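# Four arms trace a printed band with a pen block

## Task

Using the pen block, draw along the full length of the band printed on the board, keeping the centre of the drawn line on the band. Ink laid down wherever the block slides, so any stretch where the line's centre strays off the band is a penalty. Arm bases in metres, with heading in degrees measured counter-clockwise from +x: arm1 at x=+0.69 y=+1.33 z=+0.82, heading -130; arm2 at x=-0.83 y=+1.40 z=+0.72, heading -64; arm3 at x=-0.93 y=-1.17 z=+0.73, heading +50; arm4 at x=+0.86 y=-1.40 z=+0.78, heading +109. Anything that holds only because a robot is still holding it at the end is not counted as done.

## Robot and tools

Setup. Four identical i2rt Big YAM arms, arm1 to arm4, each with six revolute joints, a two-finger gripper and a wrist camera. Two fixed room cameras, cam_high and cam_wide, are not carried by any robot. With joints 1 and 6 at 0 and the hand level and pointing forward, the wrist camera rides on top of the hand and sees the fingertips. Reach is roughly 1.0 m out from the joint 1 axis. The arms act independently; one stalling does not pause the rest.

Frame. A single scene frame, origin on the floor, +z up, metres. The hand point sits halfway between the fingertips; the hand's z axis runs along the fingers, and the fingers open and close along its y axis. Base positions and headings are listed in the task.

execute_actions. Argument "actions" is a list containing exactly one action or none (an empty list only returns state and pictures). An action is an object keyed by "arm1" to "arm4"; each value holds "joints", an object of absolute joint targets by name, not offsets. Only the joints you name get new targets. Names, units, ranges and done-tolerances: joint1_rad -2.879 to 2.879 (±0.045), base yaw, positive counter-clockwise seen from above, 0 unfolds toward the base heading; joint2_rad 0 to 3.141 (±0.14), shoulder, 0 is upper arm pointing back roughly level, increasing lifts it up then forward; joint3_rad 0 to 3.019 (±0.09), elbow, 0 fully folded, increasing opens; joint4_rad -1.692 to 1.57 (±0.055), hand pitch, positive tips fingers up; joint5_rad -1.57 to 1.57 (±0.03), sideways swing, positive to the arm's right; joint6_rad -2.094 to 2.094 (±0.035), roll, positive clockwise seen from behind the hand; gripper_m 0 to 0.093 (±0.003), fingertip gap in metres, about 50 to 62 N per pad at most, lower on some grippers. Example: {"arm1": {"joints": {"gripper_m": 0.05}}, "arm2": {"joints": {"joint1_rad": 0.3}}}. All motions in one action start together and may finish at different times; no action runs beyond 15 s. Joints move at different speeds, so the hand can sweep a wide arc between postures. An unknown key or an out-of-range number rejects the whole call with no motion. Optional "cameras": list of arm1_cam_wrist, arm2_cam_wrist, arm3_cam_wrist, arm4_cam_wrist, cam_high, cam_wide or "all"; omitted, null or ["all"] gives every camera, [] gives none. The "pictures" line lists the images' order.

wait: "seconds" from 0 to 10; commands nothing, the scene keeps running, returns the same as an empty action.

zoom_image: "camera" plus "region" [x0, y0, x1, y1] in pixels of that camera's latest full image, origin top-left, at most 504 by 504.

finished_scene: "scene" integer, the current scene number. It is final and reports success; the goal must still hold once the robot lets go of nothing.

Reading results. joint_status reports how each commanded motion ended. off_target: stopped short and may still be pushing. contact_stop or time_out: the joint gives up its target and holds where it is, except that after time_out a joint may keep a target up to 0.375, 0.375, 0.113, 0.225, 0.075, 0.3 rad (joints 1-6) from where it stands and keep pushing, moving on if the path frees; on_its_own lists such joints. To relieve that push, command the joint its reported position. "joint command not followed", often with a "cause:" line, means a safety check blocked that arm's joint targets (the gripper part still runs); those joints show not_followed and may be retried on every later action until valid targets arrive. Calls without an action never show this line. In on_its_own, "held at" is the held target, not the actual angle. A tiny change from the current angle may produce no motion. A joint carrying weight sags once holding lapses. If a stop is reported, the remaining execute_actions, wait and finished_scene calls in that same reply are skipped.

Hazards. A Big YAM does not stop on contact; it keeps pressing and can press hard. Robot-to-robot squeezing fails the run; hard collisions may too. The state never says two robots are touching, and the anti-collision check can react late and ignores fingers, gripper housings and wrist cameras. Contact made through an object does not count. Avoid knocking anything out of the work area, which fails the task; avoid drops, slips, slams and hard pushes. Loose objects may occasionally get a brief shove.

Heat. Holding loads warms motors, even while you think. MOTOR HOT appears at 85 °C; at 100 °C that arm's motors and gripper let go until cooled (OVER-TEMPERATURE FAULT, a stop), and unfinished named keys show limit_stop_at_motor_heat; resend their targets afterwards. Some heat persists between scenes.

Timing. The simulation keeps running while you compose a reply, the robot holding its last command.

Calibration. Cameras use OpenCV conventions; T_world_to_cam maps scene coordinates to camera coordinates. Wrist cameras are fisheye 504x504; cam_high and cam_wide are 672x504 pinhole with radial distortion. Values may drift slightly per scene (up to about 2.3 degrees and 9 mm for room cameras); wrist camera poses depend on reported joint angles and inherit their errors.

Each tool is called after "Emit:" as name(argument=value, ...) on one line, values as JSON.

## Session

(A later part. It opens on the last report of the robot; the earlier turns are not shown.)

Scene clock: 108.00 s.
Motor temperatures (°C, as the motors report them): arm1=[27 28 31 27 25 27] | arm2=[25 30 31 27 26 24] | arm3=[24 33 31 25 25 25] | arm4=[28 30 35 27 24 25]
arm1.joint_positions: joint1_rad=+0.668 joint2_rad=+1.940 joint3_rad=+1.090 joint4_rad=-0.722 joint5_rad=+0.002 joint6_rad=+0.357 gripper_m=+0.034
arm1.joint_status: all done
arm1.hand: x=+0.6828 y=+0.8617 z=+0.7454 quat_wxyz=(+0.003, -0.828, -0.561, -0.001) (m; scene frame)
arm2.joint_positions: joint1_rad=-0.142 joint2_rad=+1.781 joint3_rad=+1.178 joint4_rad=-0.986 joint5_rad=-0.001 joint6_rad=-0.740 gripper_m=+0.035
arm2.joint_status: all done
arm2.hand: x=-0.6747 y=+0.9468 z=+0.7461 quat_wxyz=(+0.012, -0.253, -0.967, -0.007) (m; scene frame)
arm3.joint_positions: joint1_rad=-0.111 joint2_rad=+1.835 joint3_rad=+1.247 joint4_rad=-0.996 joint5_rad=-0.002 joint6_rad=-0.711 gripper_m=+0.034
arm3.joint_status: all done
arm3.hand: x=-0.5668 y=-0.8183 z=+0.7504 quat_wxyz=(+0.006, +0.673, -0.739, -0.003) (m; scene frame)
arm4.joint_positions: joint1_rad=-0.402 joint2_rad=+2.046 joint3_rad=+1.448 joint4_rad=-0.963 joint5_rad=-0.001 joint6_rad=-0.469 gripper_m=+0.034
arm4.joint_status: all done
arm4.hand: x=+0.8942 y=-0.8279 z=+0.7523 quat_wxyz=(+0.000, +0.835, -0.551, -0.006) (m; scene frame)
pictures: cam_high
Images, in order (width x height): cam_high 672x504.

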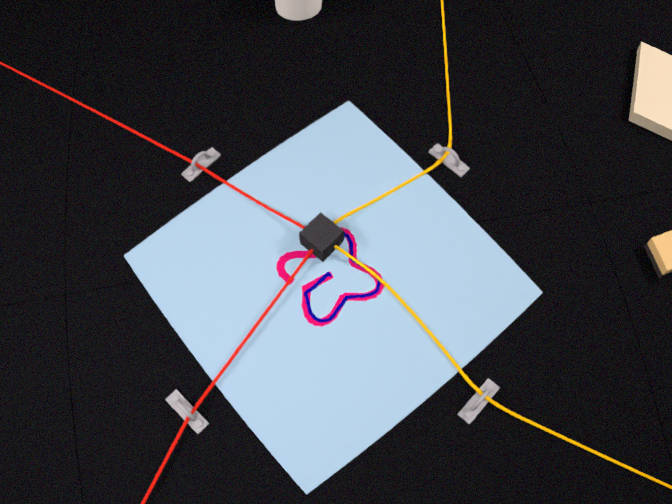

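Emit:
execute_actions(actions=[{"arm1":{"joints":{"joint1_rad":0.726}},"arm4":{"joints":{"joint1_rad":-0.38}}}], cameras=["cam_high"])

Emit:
zoom_image(camera="cam_high", region=[250, 200, 410, 360])

Scene clock: 113.40 s.
Motor temperatures (°C, as the motors report them): arm1=[27 28 31 27 25 27] | arm2=[25 30 31 27 26 24] | arm3=[24 33 31 25 25 25] | arm4=[28 30 35 27 24 25]
arm1.joint_positions: joint1_rad=+0.724 joint2_rad=+1.940 joint3_rad=+1.090 joint4_rad=-0.722 joint5_rad=+0.002 joint6_rad=+0.357 gripper_m=+0.034
arm1.joint_status: all done
arm1.hand: x=+0.7091 y=+0.8618 z=+0.7454 quat_wxyz=(+0.003, -0.812, -0.584, +0.000) (m; scene frame)
arm2.joint_positions: joint1_rad=-0.142 joint2_rad=+1.781 joint3_rad=+1.178 joint4_rad=-0.986 joint5_rad=-0.001 joint6_rad=-0.740 gripper_m=+0.035
arm2.joint_status: not commanded
arm2.hand: x=-0.6747 y=+0.9468 z=+0.7461 quat_wxyz=(+0.012, -0.253, -0.967, -0.007) (m; scene frame)
arm3.joint_positions: joint1_rad=-0.111 joint2_rad=+1.835 joint3_rad=+1.247 joint4_rad=-0.996 joint5_rad=-0.002 joint6_rad=-0.711 gripper_m=+0.034
arm3.joint_status: not commanded
arm3.hand: x=-0.5668 y=-0.8183 z=+0.7504 quat_wxyz=(+0.006, +0.673, -0.739, -0.003) (m; scene frame)
arm4.joint_positions: joint1_rad=-0.387 joint2_rad=+2.046 joint3_rad=+1.448 joint4_rad=-0.963 joint5_rad=-0.001 joint6_rad=-0.469 gripper_m=+0.034
arm4.joint_status: all done
arm4.hand: x=+0.8855 y=-0.8274 z=+0.7524 quat_wxyz=(+0.000, +0.839, -0.544, -0.006) (m; scene frame)
pictures: cam_high
Images, in order (width x height): cam_high 672x504.

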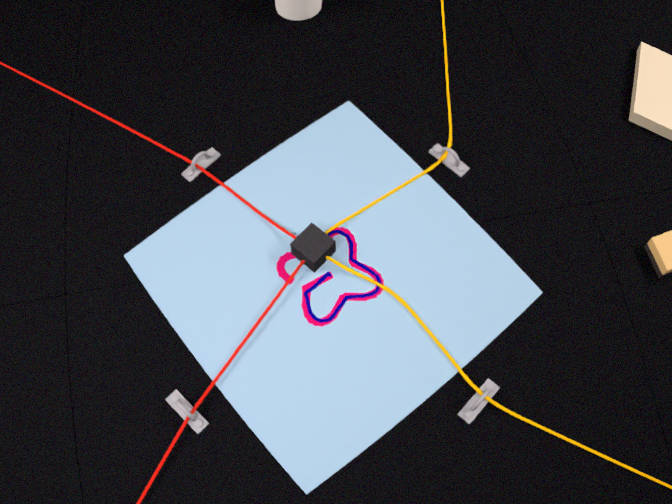

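Region (250, 200, 410, 360) of cam_high's 672x504 image, scaled by 3.150, with more detail than that image has.

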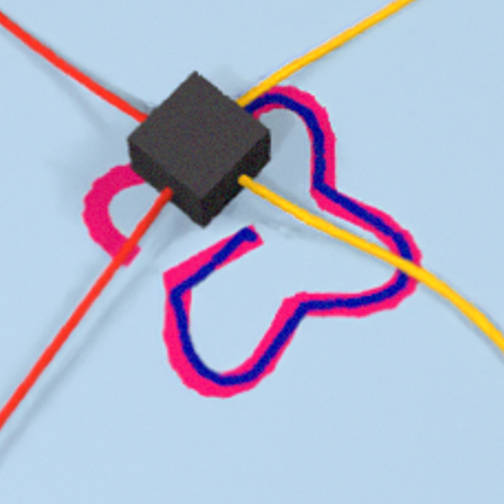

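Emit:
execute_actions(actions=[{"arm1":{"joints":{"joint1_rad":0.761}},"arm4":{"joints":{"joint1_rad":-0.431}}}], cameras=["cam_high"])

Emit:
zoom_image(camera="cam_high", region=[250, 200, 410, 360])

Scene clock: 122.57 s.
Motor temperatures (°C, as the motors report them): arm1=[27 29 31 27 25 27] | arm2=[25 31 31 27 26 24] | arm3=[24 33 31 25 25 25] | arm4=[28 31 36 27 24 25]
arm1.joint_positions: joint1_rad=+0.754 joint2_rad=+1.940 joint3_rad=+1.090 joint4_rad=-0.722 joint5_rad=+0.002 joint6_rad=+0.357 gripper_m=+0.034
arm1.joint_status: all done
arm1.hand: x=+0.7232 y=+0.8624 z=+0.7454 quat_wxyz=(+0.003, -0.803, -0.596, +0.000) (m; scene frame)
arm2.joint_positions: joint1_rad=-0.142 joint2_rad=+1.781 joint3_rad=+1.178 joint4_rad=-0.986 joint5_rad=-0.001 joint6_rad=-0.740 gripper_m=+0.035
arm2.joint_status: not commanded
arm2.hand: x=-0.6747 y=+0.9468 z=+0.7461 quat_wxyz=(+0.012, -0.253, -0.967, -0.007) (m; scene frame)
arm3.joint_positions: joint1_rad=-0.111 joint2_rad=+1.835 joint3_rad=+1.247 joint4_rad=-0.996 joint5_rad=-0.002 joint6_rad=-0.711 gripper_m=+0.034
arm3.joint_status: not commanded
arm3.hand: x=-0.5668 y=-0.8183 z=+0.7504 quat_wxyz=(+0.006, +0.673, -0.739, -0.003) (m; scene frame)
arm4.joint_positions: joint1_rad=-0.424 joint2_rad=+2.046 joint3_rad=+1.448 joint4_rad=-0.963 joint5_rad=-0.001 joint6_rad=-0.469 gripper_m=+0.034
arm4.joint_status: all done
arm4.hand: x=+0.9068 y=-0.8289 z=+0.7522 quat_wxyz=(+0.000, +0.829, -0.560, -0.006) (m; scene frame)
pictures: cam_high
Images, in order (width x height): cam_high 672x504.

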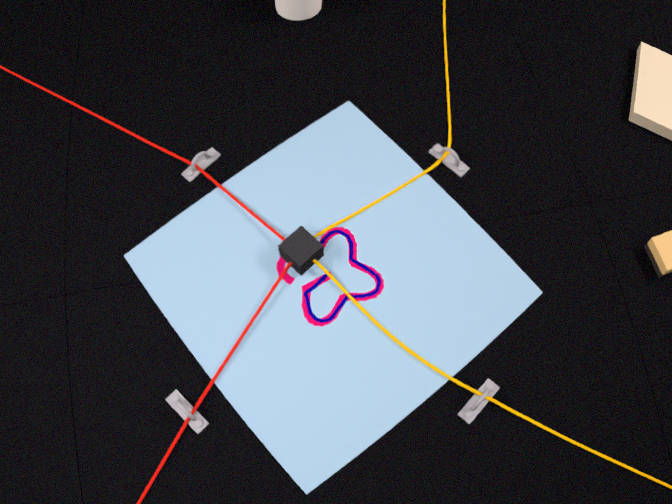

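Region (250, 200, 410, 360) of cam_high's 672x504 image, scaled by 3.150, with more detail than that image has.

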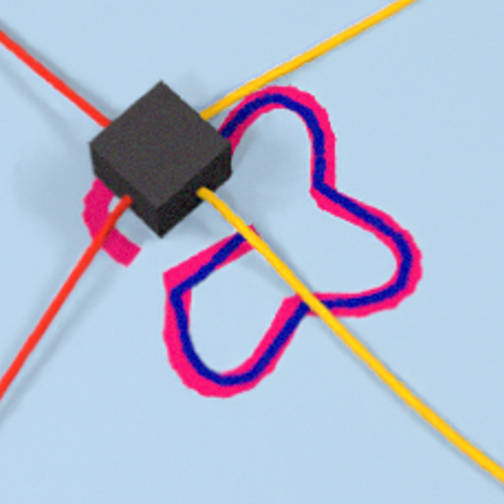

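Emit:
execute_actions(actions=[{"arm1":{"joints":{"joint1_rad":0.786}},"arm4":{"joints":{"joint1_rad":-0.455}},"arm2":{"joints":{"joint1_rad":-0.32}}}], cameras=["cam_high"])

Emit:
zoom_image(camera="cam_high", region=[250, 200, 410, 360])

Scene clock: 125.40 s.
Motor temperatures (°C, as the motors report them): arm1=[27 29 31 27 25 27] | arm2=[25 31 31 27 26 24] | arm3=[24 33 31 25 25 25] | arm4=[28 31 36 27 24 25]
arm1.joint_positions: joint1_rad=+0.778 joint2_rad=+1.940 joint3_rad=+1.090 joint4_rad=-0.722 joint5_rad=+0.002 joint6_rad=+0.357 gripper_m=+0.034
arm1.joint_status: all done
arm1.hand: x=+0.7344 y=+0.8633 z=+0.7454 quat_wxyz=(+0.003, -0.796, -0.605, +0.000) (m; scene frame)
arm2.joint_positions: joint1_rad=-0.326 joint2_rad=+1.781 joint3_rad=+1.178 joint4_rad=-0.986 joint5_rad=+0.002 joint6_rad=-0.740 gripper_m=+0.035
arm2.joint_status: all done
arm2.hand: x=-0.7608 y=+0.9269 z=+0.7473 quat_wxyz=(+0.012, -0.341, -0.940, -0.006) (m; scene frame)
arm3.joint_positions: joint1_rad=-0.111 joint2_rad=+1.835 joint3_rad=+1.247 joint4_rad=-0.996 joint5_rad=-0.002 joint6_rad=-0.711 gripper_m=+0.034
arm3.joint_status: not commanded
arm3.hand: x=-0.5668 y=-0.8183 z=+0.7504 quat_wxyz=(+0.006, +0.673, -0.739, -0.003) (m; scene frame)
arm4.joint_positions: joint1_rad=-0.441 joint2_rad=+2.046 joint3_rad=+1.448 joint4_rad=-0.963 joint5_rad=-0.001 joint6_rad=-0.469 gripper_m=+0.034
arm4.joint_status: all done
arm4.hand: x=+0.9164 y=-0.8298 z=+0.7521 quat_wxyz=(+0.000, +0.824, -0.567, -0.006) (m; scene frame)
pictures: cam_high
Images, in order (width x height): cam_high 672x504.

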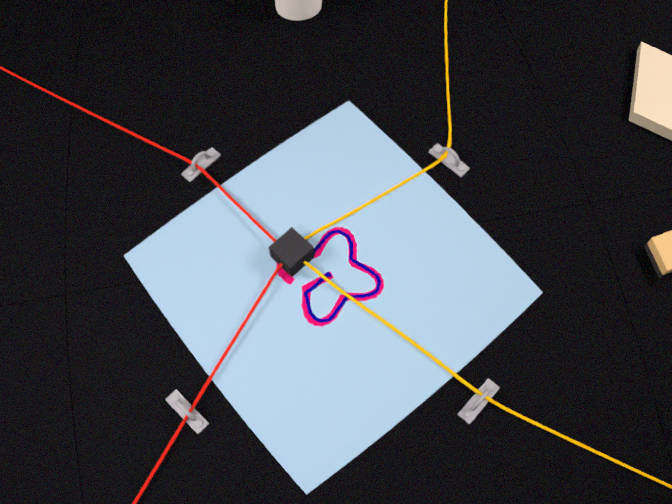

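Region (250, 200, 410, 360) of cam_high's 672x504 image, scaled by 3.150, with more detail than that image has.

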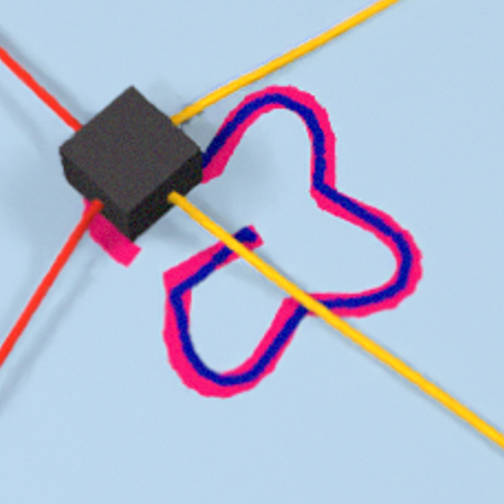

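Emit:
execute_actions(actions=[{"arm1":{"joints":{"joint1_rad":0.812}},"arm4":{"joints":{"joint1_rad":-0.465}}}], cameras=["cam_high"])

Emit:
zoom_image(camera="cam_high", region=[250, 200, 410, 360])

Scene clock: 127.10 s.
Motor temperatures (°C, as the motors report them): arm1=[27 29 31 27 25 27] | arm2=[25 31 31 27 26 24] | arm3=[24 33 31 25 25 25] | arm4=[28 31 36 27 24 25]
arm1.joint_positions: joint1_rad=+0.802 joint2_rad=+1.940 joint3_rad=+1.090 joint4_rad=-0.722 joint5_rad=+0.002 joint6_rad=+0.357 gripper_m=+0.034
arm1.joint_status: all done
arm1.hand: x=+0.7461 y=+0.8644 z=+0.7454 quat_wxyz=(+0.003, -0.789, -0.615, +0.000) (m; scene frame)
arm2.joint_positions: joint1_rad=-0.326 joint2_rad=+1.781 joint3_rad=+1.178 joint4_rad=-0.986 joint5_rad=+0.002 joint6_rad=-0.740 gripper_m=+0.035
arm2.joint_status: not commanded
arm2.hand: x=-0.7608 y=+0.9269 z=+0.7473 quat_wxyz=(+0.012, -0.341, -0.940, -0.006) (m; scene frame)
arm3.joint_positions: joint1_rad=-0.111 joint2_rad=+1.835 joint3_rad=+1.247 joint4_rad=-0.996 joint5_rad=-0.002 joint6_rad=-0.711 gripper_m=+0.034
arm3.joint_status: not commanded
arm3.hand: x=-0.5668 y=-0.8183 z=+0.7504 quat_wxyz=(+0.006, +0.673, -0.739, -0.003) (m; scene frame)
arm4.joint_positions: joint1_rad=-0.450 joint2_rad=+2.046 joint3_rad=+1.448 joint4_rad=-0.963 joint5_rad=-0.001 joint6_rad=-0.469 gripper_m=+0.034
arm4.joint_status: all done
arm4.hand: x=+0.9214 y=-0.8303 z=+0.7521 quat_wxyz=(+0.000, +0.821, -0.570, -0.006) (m; scene frame)
pictures: cam_high
Images, in order (width x height): cam_high 672x504.

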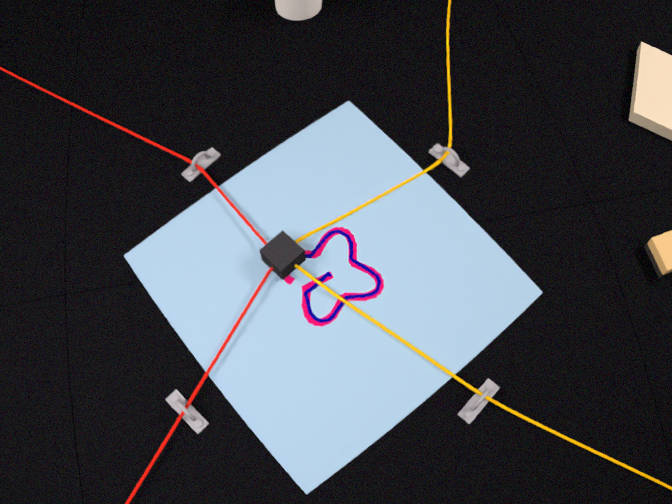

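Region (250, 200, 410, 360) of cam_high's 672x504 image, scaled by 3.150, with more detail than that image has.

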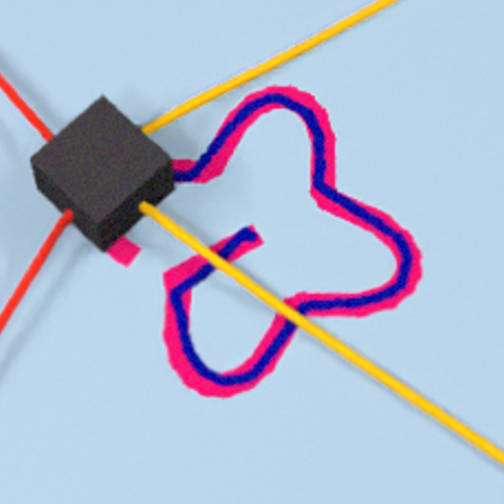

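Emit:
execute_actions(actions=[{"arm2":{"joints":{"joint1_rad":-0.368}},"arm4":{"joints":{"joint1_rad":-0.3}}}], cameras=[])

Emit:
execute_actions(actions=[{"arm1":{"joints":{"joint1_rad":0.834}}}], cameras=["cam_high","cam_wide"])

Emit:
zoom_image(camera="cam_high", region=[250, 200, 410, 360])

Scene clock: 129.83 s.
Motor temperatures (°C, as the motors report them): arm1=[27 29 31 27 25 27] | arm2=[25 31 31 27 26 24] | arm3=[24 33 31 25 25 25] | arm4=[28 31 36 27 24 25]
arm1.joint_positions: joint1_rad=+0.802 joint2_rad=+1.940 joint3_rad=+1.090 joint4_rad=-0.722 joint5_rad=+0.002 joint6_rad=+0.357 gripper_m=+0.034
arm1.joint_status: not commanded
arm1.hand: x=+0.7461 y=+0.8644 z=+0.7454 quat_wxyz=(+0.003, -0.789, -0.615, +0.000) (m; scene frame)
arm2.joint_positions: joint1_rad=-0.366 joint2_rad=+1.781 joint3_rad=+1.178 joint4_rad=-0.986 joint5_rad=+0.001 joint6_rad=-0.740 gripper_m=+0.035
arm2.joint_status: all done
arm2.hand: x=-0.7797 y=+0.9247 z=+0.7476 quat_wxyz=(+0.012, -0.360, -0.933, -0.006) (m; scene frame)
arm3.joint_positions: joint1_rad=-0.111 joint2_rad=+1.835 joint3_rad=+1.247 joint4_rad=-0.996 joint5_rad=-0.002 joint6_rad=-0.711 gripper_m=+0.034
arm3.joint_status: not commanded
arm3.hand: x=-0.5668 y=-0.8183 z=+0.7504 quat_wxyz=(+0.006, +0.673, -0.739, -0.003) (m; scene frame)
arm4.joint_positions: joint1_rad=-0.296 joint2_rad=+2.046 joint3_rad=+1.448 joint4_rad=-0.963 joint5_rad=-0.001 joint6_rad=-0.469 gripper_m=+0.034
arm4.joint_status: all done
arm4.hand: x=+0.8333 y=-0.8273 z=+0.7529 quat_wxyz=(+0.000, +0.863, -0.505, -0.006) (m; scene frame)
pictures: none
No camera images: the call's "cameras" was empty. Leave "cameras" out to get every camera's image.

Scene clock: 130.50 s.
Motor temperatures (°C, as the motors report them): arm1=[27 29 31 27 25 27] | arm2=[25 31 31 27 26 24] | arm3=[24 33 31 25 25 25] | arm4=[28 31 36 27 24 25]
arm1.joint_positions: joint1_rad=+0.824 joint2_rad=+1.940 joint3_rad=+1.090 joint4_rad=-0.722 joint5_rad=+0.002 joint6_rad=+0.357 gripper_m=+0.034
arm1.joint_status: all done
arm1.hand: x=+0.7561 y=+0.8656 z=+0.7454 quat_wxyz=(+0.003, -0.782, -0.623, +0.000) (m; scene frame)
arm2.joint_positions: joint1_rad=-0.366 joint2_rad=+1.781 joint3_rad=+1.178 joint4_rad=-0.986 joint5_rad=+0.001 joint6_rad=-0.740 gripper_m=+0.035
arm2.joint_status: not commanded
arm2.hand: x=-0.7797 y=+0.9247 z=+0.7476 quat_wxyz=(+0.012, -0.360, -0.933, -0.006) (m; scene frame)
arm3.joint_positions: joint1_rad=-0.111 joint2_rad=+1.835 joint3_rad=+1.247 joint4_rad=-0.996 joint5_rad=-0.002 joint6_rad=-0.711 gripper_m=+0.034
arm3.joint_status: not commanded
arm3.hand: x=-0.5668 y=-0.8183 z=+0.7504 quat_wxyz=(+0.006, +0.673, -0.739, -0.003) (m; scene frame)
arm4.joint_positions: joint1_rad=-0.296 joint2_rad=+2.046 joint3_rad=+1.448 joint4_rad=-0.963 joint5_rad=-0.001 joint6_rad=-0.469 gripper_m=+0.034
arm4.joint_status: not commanded
arm4.hand: x=+0.8333 y=-0.8273 z=+0.7529 quat_wxyz=(+0.000, +0.863, -0.505, -0.006) (m; scene frame)
pictures: cam_high, cam_wide
Images, in order (width x height): cam_high 672x504, cam_wide 672x504.

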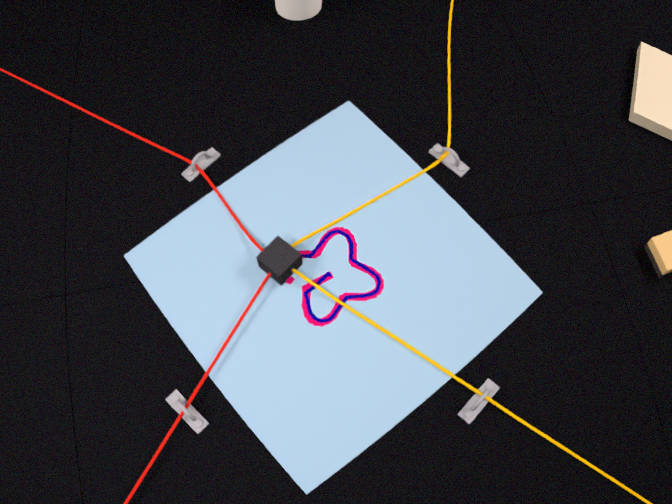

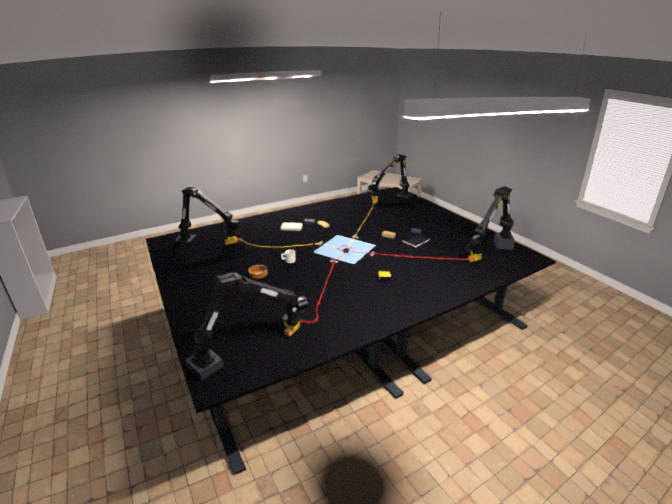

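Region (250, 200, 410, 360) of cam_high's 672x504 image, scaled by 3.150, with more detail than that image has.

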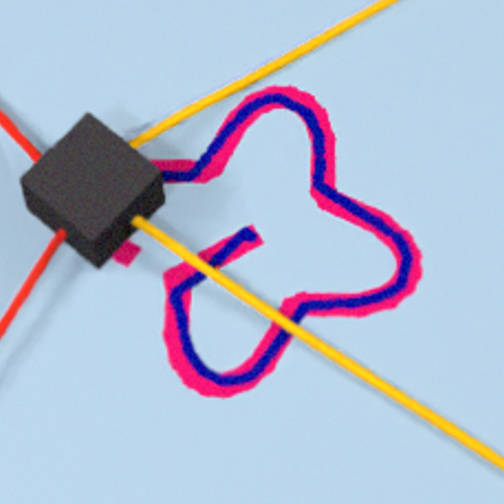

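Emit:
execute_actions(actions=[{"arm1":{"joints":{"joint1_rad":0.853}},"arm2":{"joints":{"joint1_rad":-0.406}}}], cameras=["cam_high"])

Emit:
zoom_image(camera="cam_high", region=[250, 200, 410, 360])

Scene clock: 132.63 s.
Motor temperatures (°C, as the motors report them): arm1=[27 29 31 27 25 27] | arm2=[25 31 31 27 26 24] | arm3=[24 33 31 25 25 25] | arm4=[28 31 36 27 24 25]
arm1.joint_positions: joint1_rad=+0.844 joint2_rad=+1.940 joint3_rad=+1.090 joint4_rad=-0.722 joint5_rad=+0.002 joint6_rad=+0.357 gripper_m=+0.034
arm1.joint_status: all done
arm1.hand: x=+0.7656 y=+0.8669 z=+0.7454 quat_wxyz=(+0.003, -0.776, -0.631, +0.000) (m; scene frame)
arm2.joint_positions: joint1_rad=-0.400 joint2_rad=+1.781 joint3_rad=+1.178 joint4_rad=-0.986 joint5_rad=+0.000 joint6_rad=-0.740 gripper_m=+0.035
arm2.joint_status: all done
arm2.hand: x=-0.7954 y=+0.9235 z=+0.7478 quat_wxyz=(+0.011, -0.375, -0.927, -0.006) (m; scene frame)
arm3.joint_positions: joint1_rad=-0.111 joint2_rad=+1.835 joint3_rad=+1.247 joint4_rad=-0.996 joint5_rad=-0.002 joint6_rad=-0.711 gripper_m=+0.034
arm3.joint_status: not commanded
arm3.hand: x=-0.5668 y=-0.8183 z=+0.7504 quat_wxyz=(+0.006, +0.673, -0.739, -0.003) (m; scene frame)
arm4.joint_positions: joint1_rad=-0.296 joint2_rad=+2.046 joint3_rad=+1.448 joint4_rad=-0.963 joint5_rad=-0.001 joint6_rad=-0.469 gripper_m=+0.034
arm4.joint_status: not commanded
arm4.hand: x=+0.8333 y=-0.8273 z=+0.7529 quat_wxyz=(+0.000, +0.863, -0.505, -0.006) (m; scene frame)
pictures: cam_high
Images, in order (width x height): cam_high 672x504.

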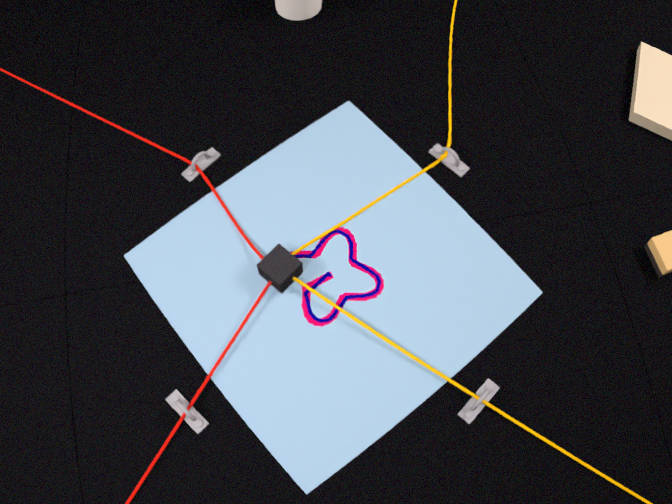

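Region (250, 200, 410, 360) of cam_high's 672x504 image, scaled by 3.150, with more detail than that image has.

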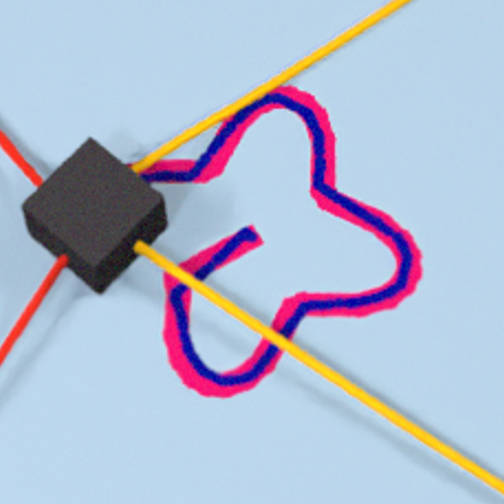

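Emit:
execute_actions(actions=[{"arm1":{"joints":{"joint1_rad":0.86}},"arm2":{"joints":{"joint1_rad":-0.452}}}], cameras=["cam_high"])

Emit:
zoom_image(camera="cam_high", region=[250, 200, 410, 360])

Scene clock: 135.37 s.
Motor temperatures (°C, as the motors report them): arm1=[27 29 31 27 25 27] | arm2=[25 31 32 27 26 24] | arm3=[24 33 31 25 25 25] | arm4=[28 31 36 27 24 25]
arm1.joint_positions: joint1_rad=+0.850 joint2_rad=+1.940 joint3_rad=+1.090 joint4_rad=-0.722 joint5_rad=+0.002 joint6_rad=+0.357 gripper_m=+0.034
arm1.joint_status: all done
arm1.hand: x=+0.7686 y=+0.8674 z=+0.7454 quat_wxyz=(+0.003, -0.774, -0.634, +0.000) (m; scene frame)
arm2.joint_positions: joint1_rad=-0.448 joint2_rad=+1.781 joint3_rad=+1.178 joint4_rad=-0.986 joint5_rad=-0.003 joint6_rad=-0.740 gripper_m=+0.035
arm2.joint_status: all done
arm2.hand: x=-0.8178 y=+0.9226 z=+0.7482 quat_wxyz=(+0.010, -0.397, -0.918, -0.007) (m; scene frame)
arm3.joint_positions: joint1_rad=-0.111 joint2_rad=+1.835 joint3_rad=+1.247 joint4_rad=-0.996 joint5_rad=-0.002 joint6_rad=-0.711 gripper_m=+0.034
arm3.joint_status: not commanded
arm3.hand: x=-0.5668 y=-0.8183 z=+0.7504 quat_wxyz=(+0.006, +0.673, -0.739, -0.003) (m; scene frame)
arm4.joint_positions: joint1_rad=-0.296 joint2_rad=+2.046 joint3_rad=+1.448 joint4_rad=-0.963 joint5_rad=-0.001 joint6_rad=-0.469 gripper_m=+0.034
arm4.joint_status: not commanded
arm4.hand: x=+0.8333 y=-0.8273 z=+0.7529 quat_wxyz=(+0.000, +0.863, -0.505, -0.006) (m; scene frame)
pictures: cam_high
Images, in order (width x height): cam_high 672x504.

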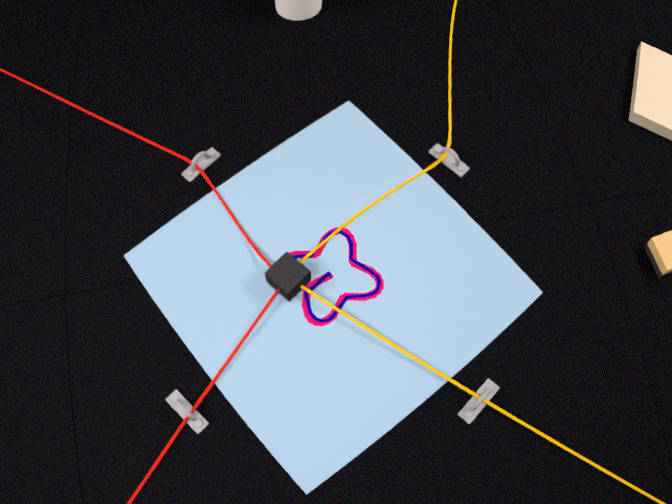

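Region (250, 200, 410, 360) of cam_high's 672x504 image, scaled by 3.150, with more detail than that image has.

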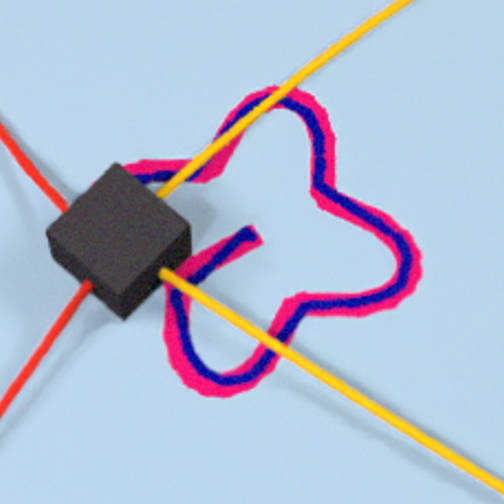

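Emit:
finished_scene(scene=1)

The scene is finished: the task was done.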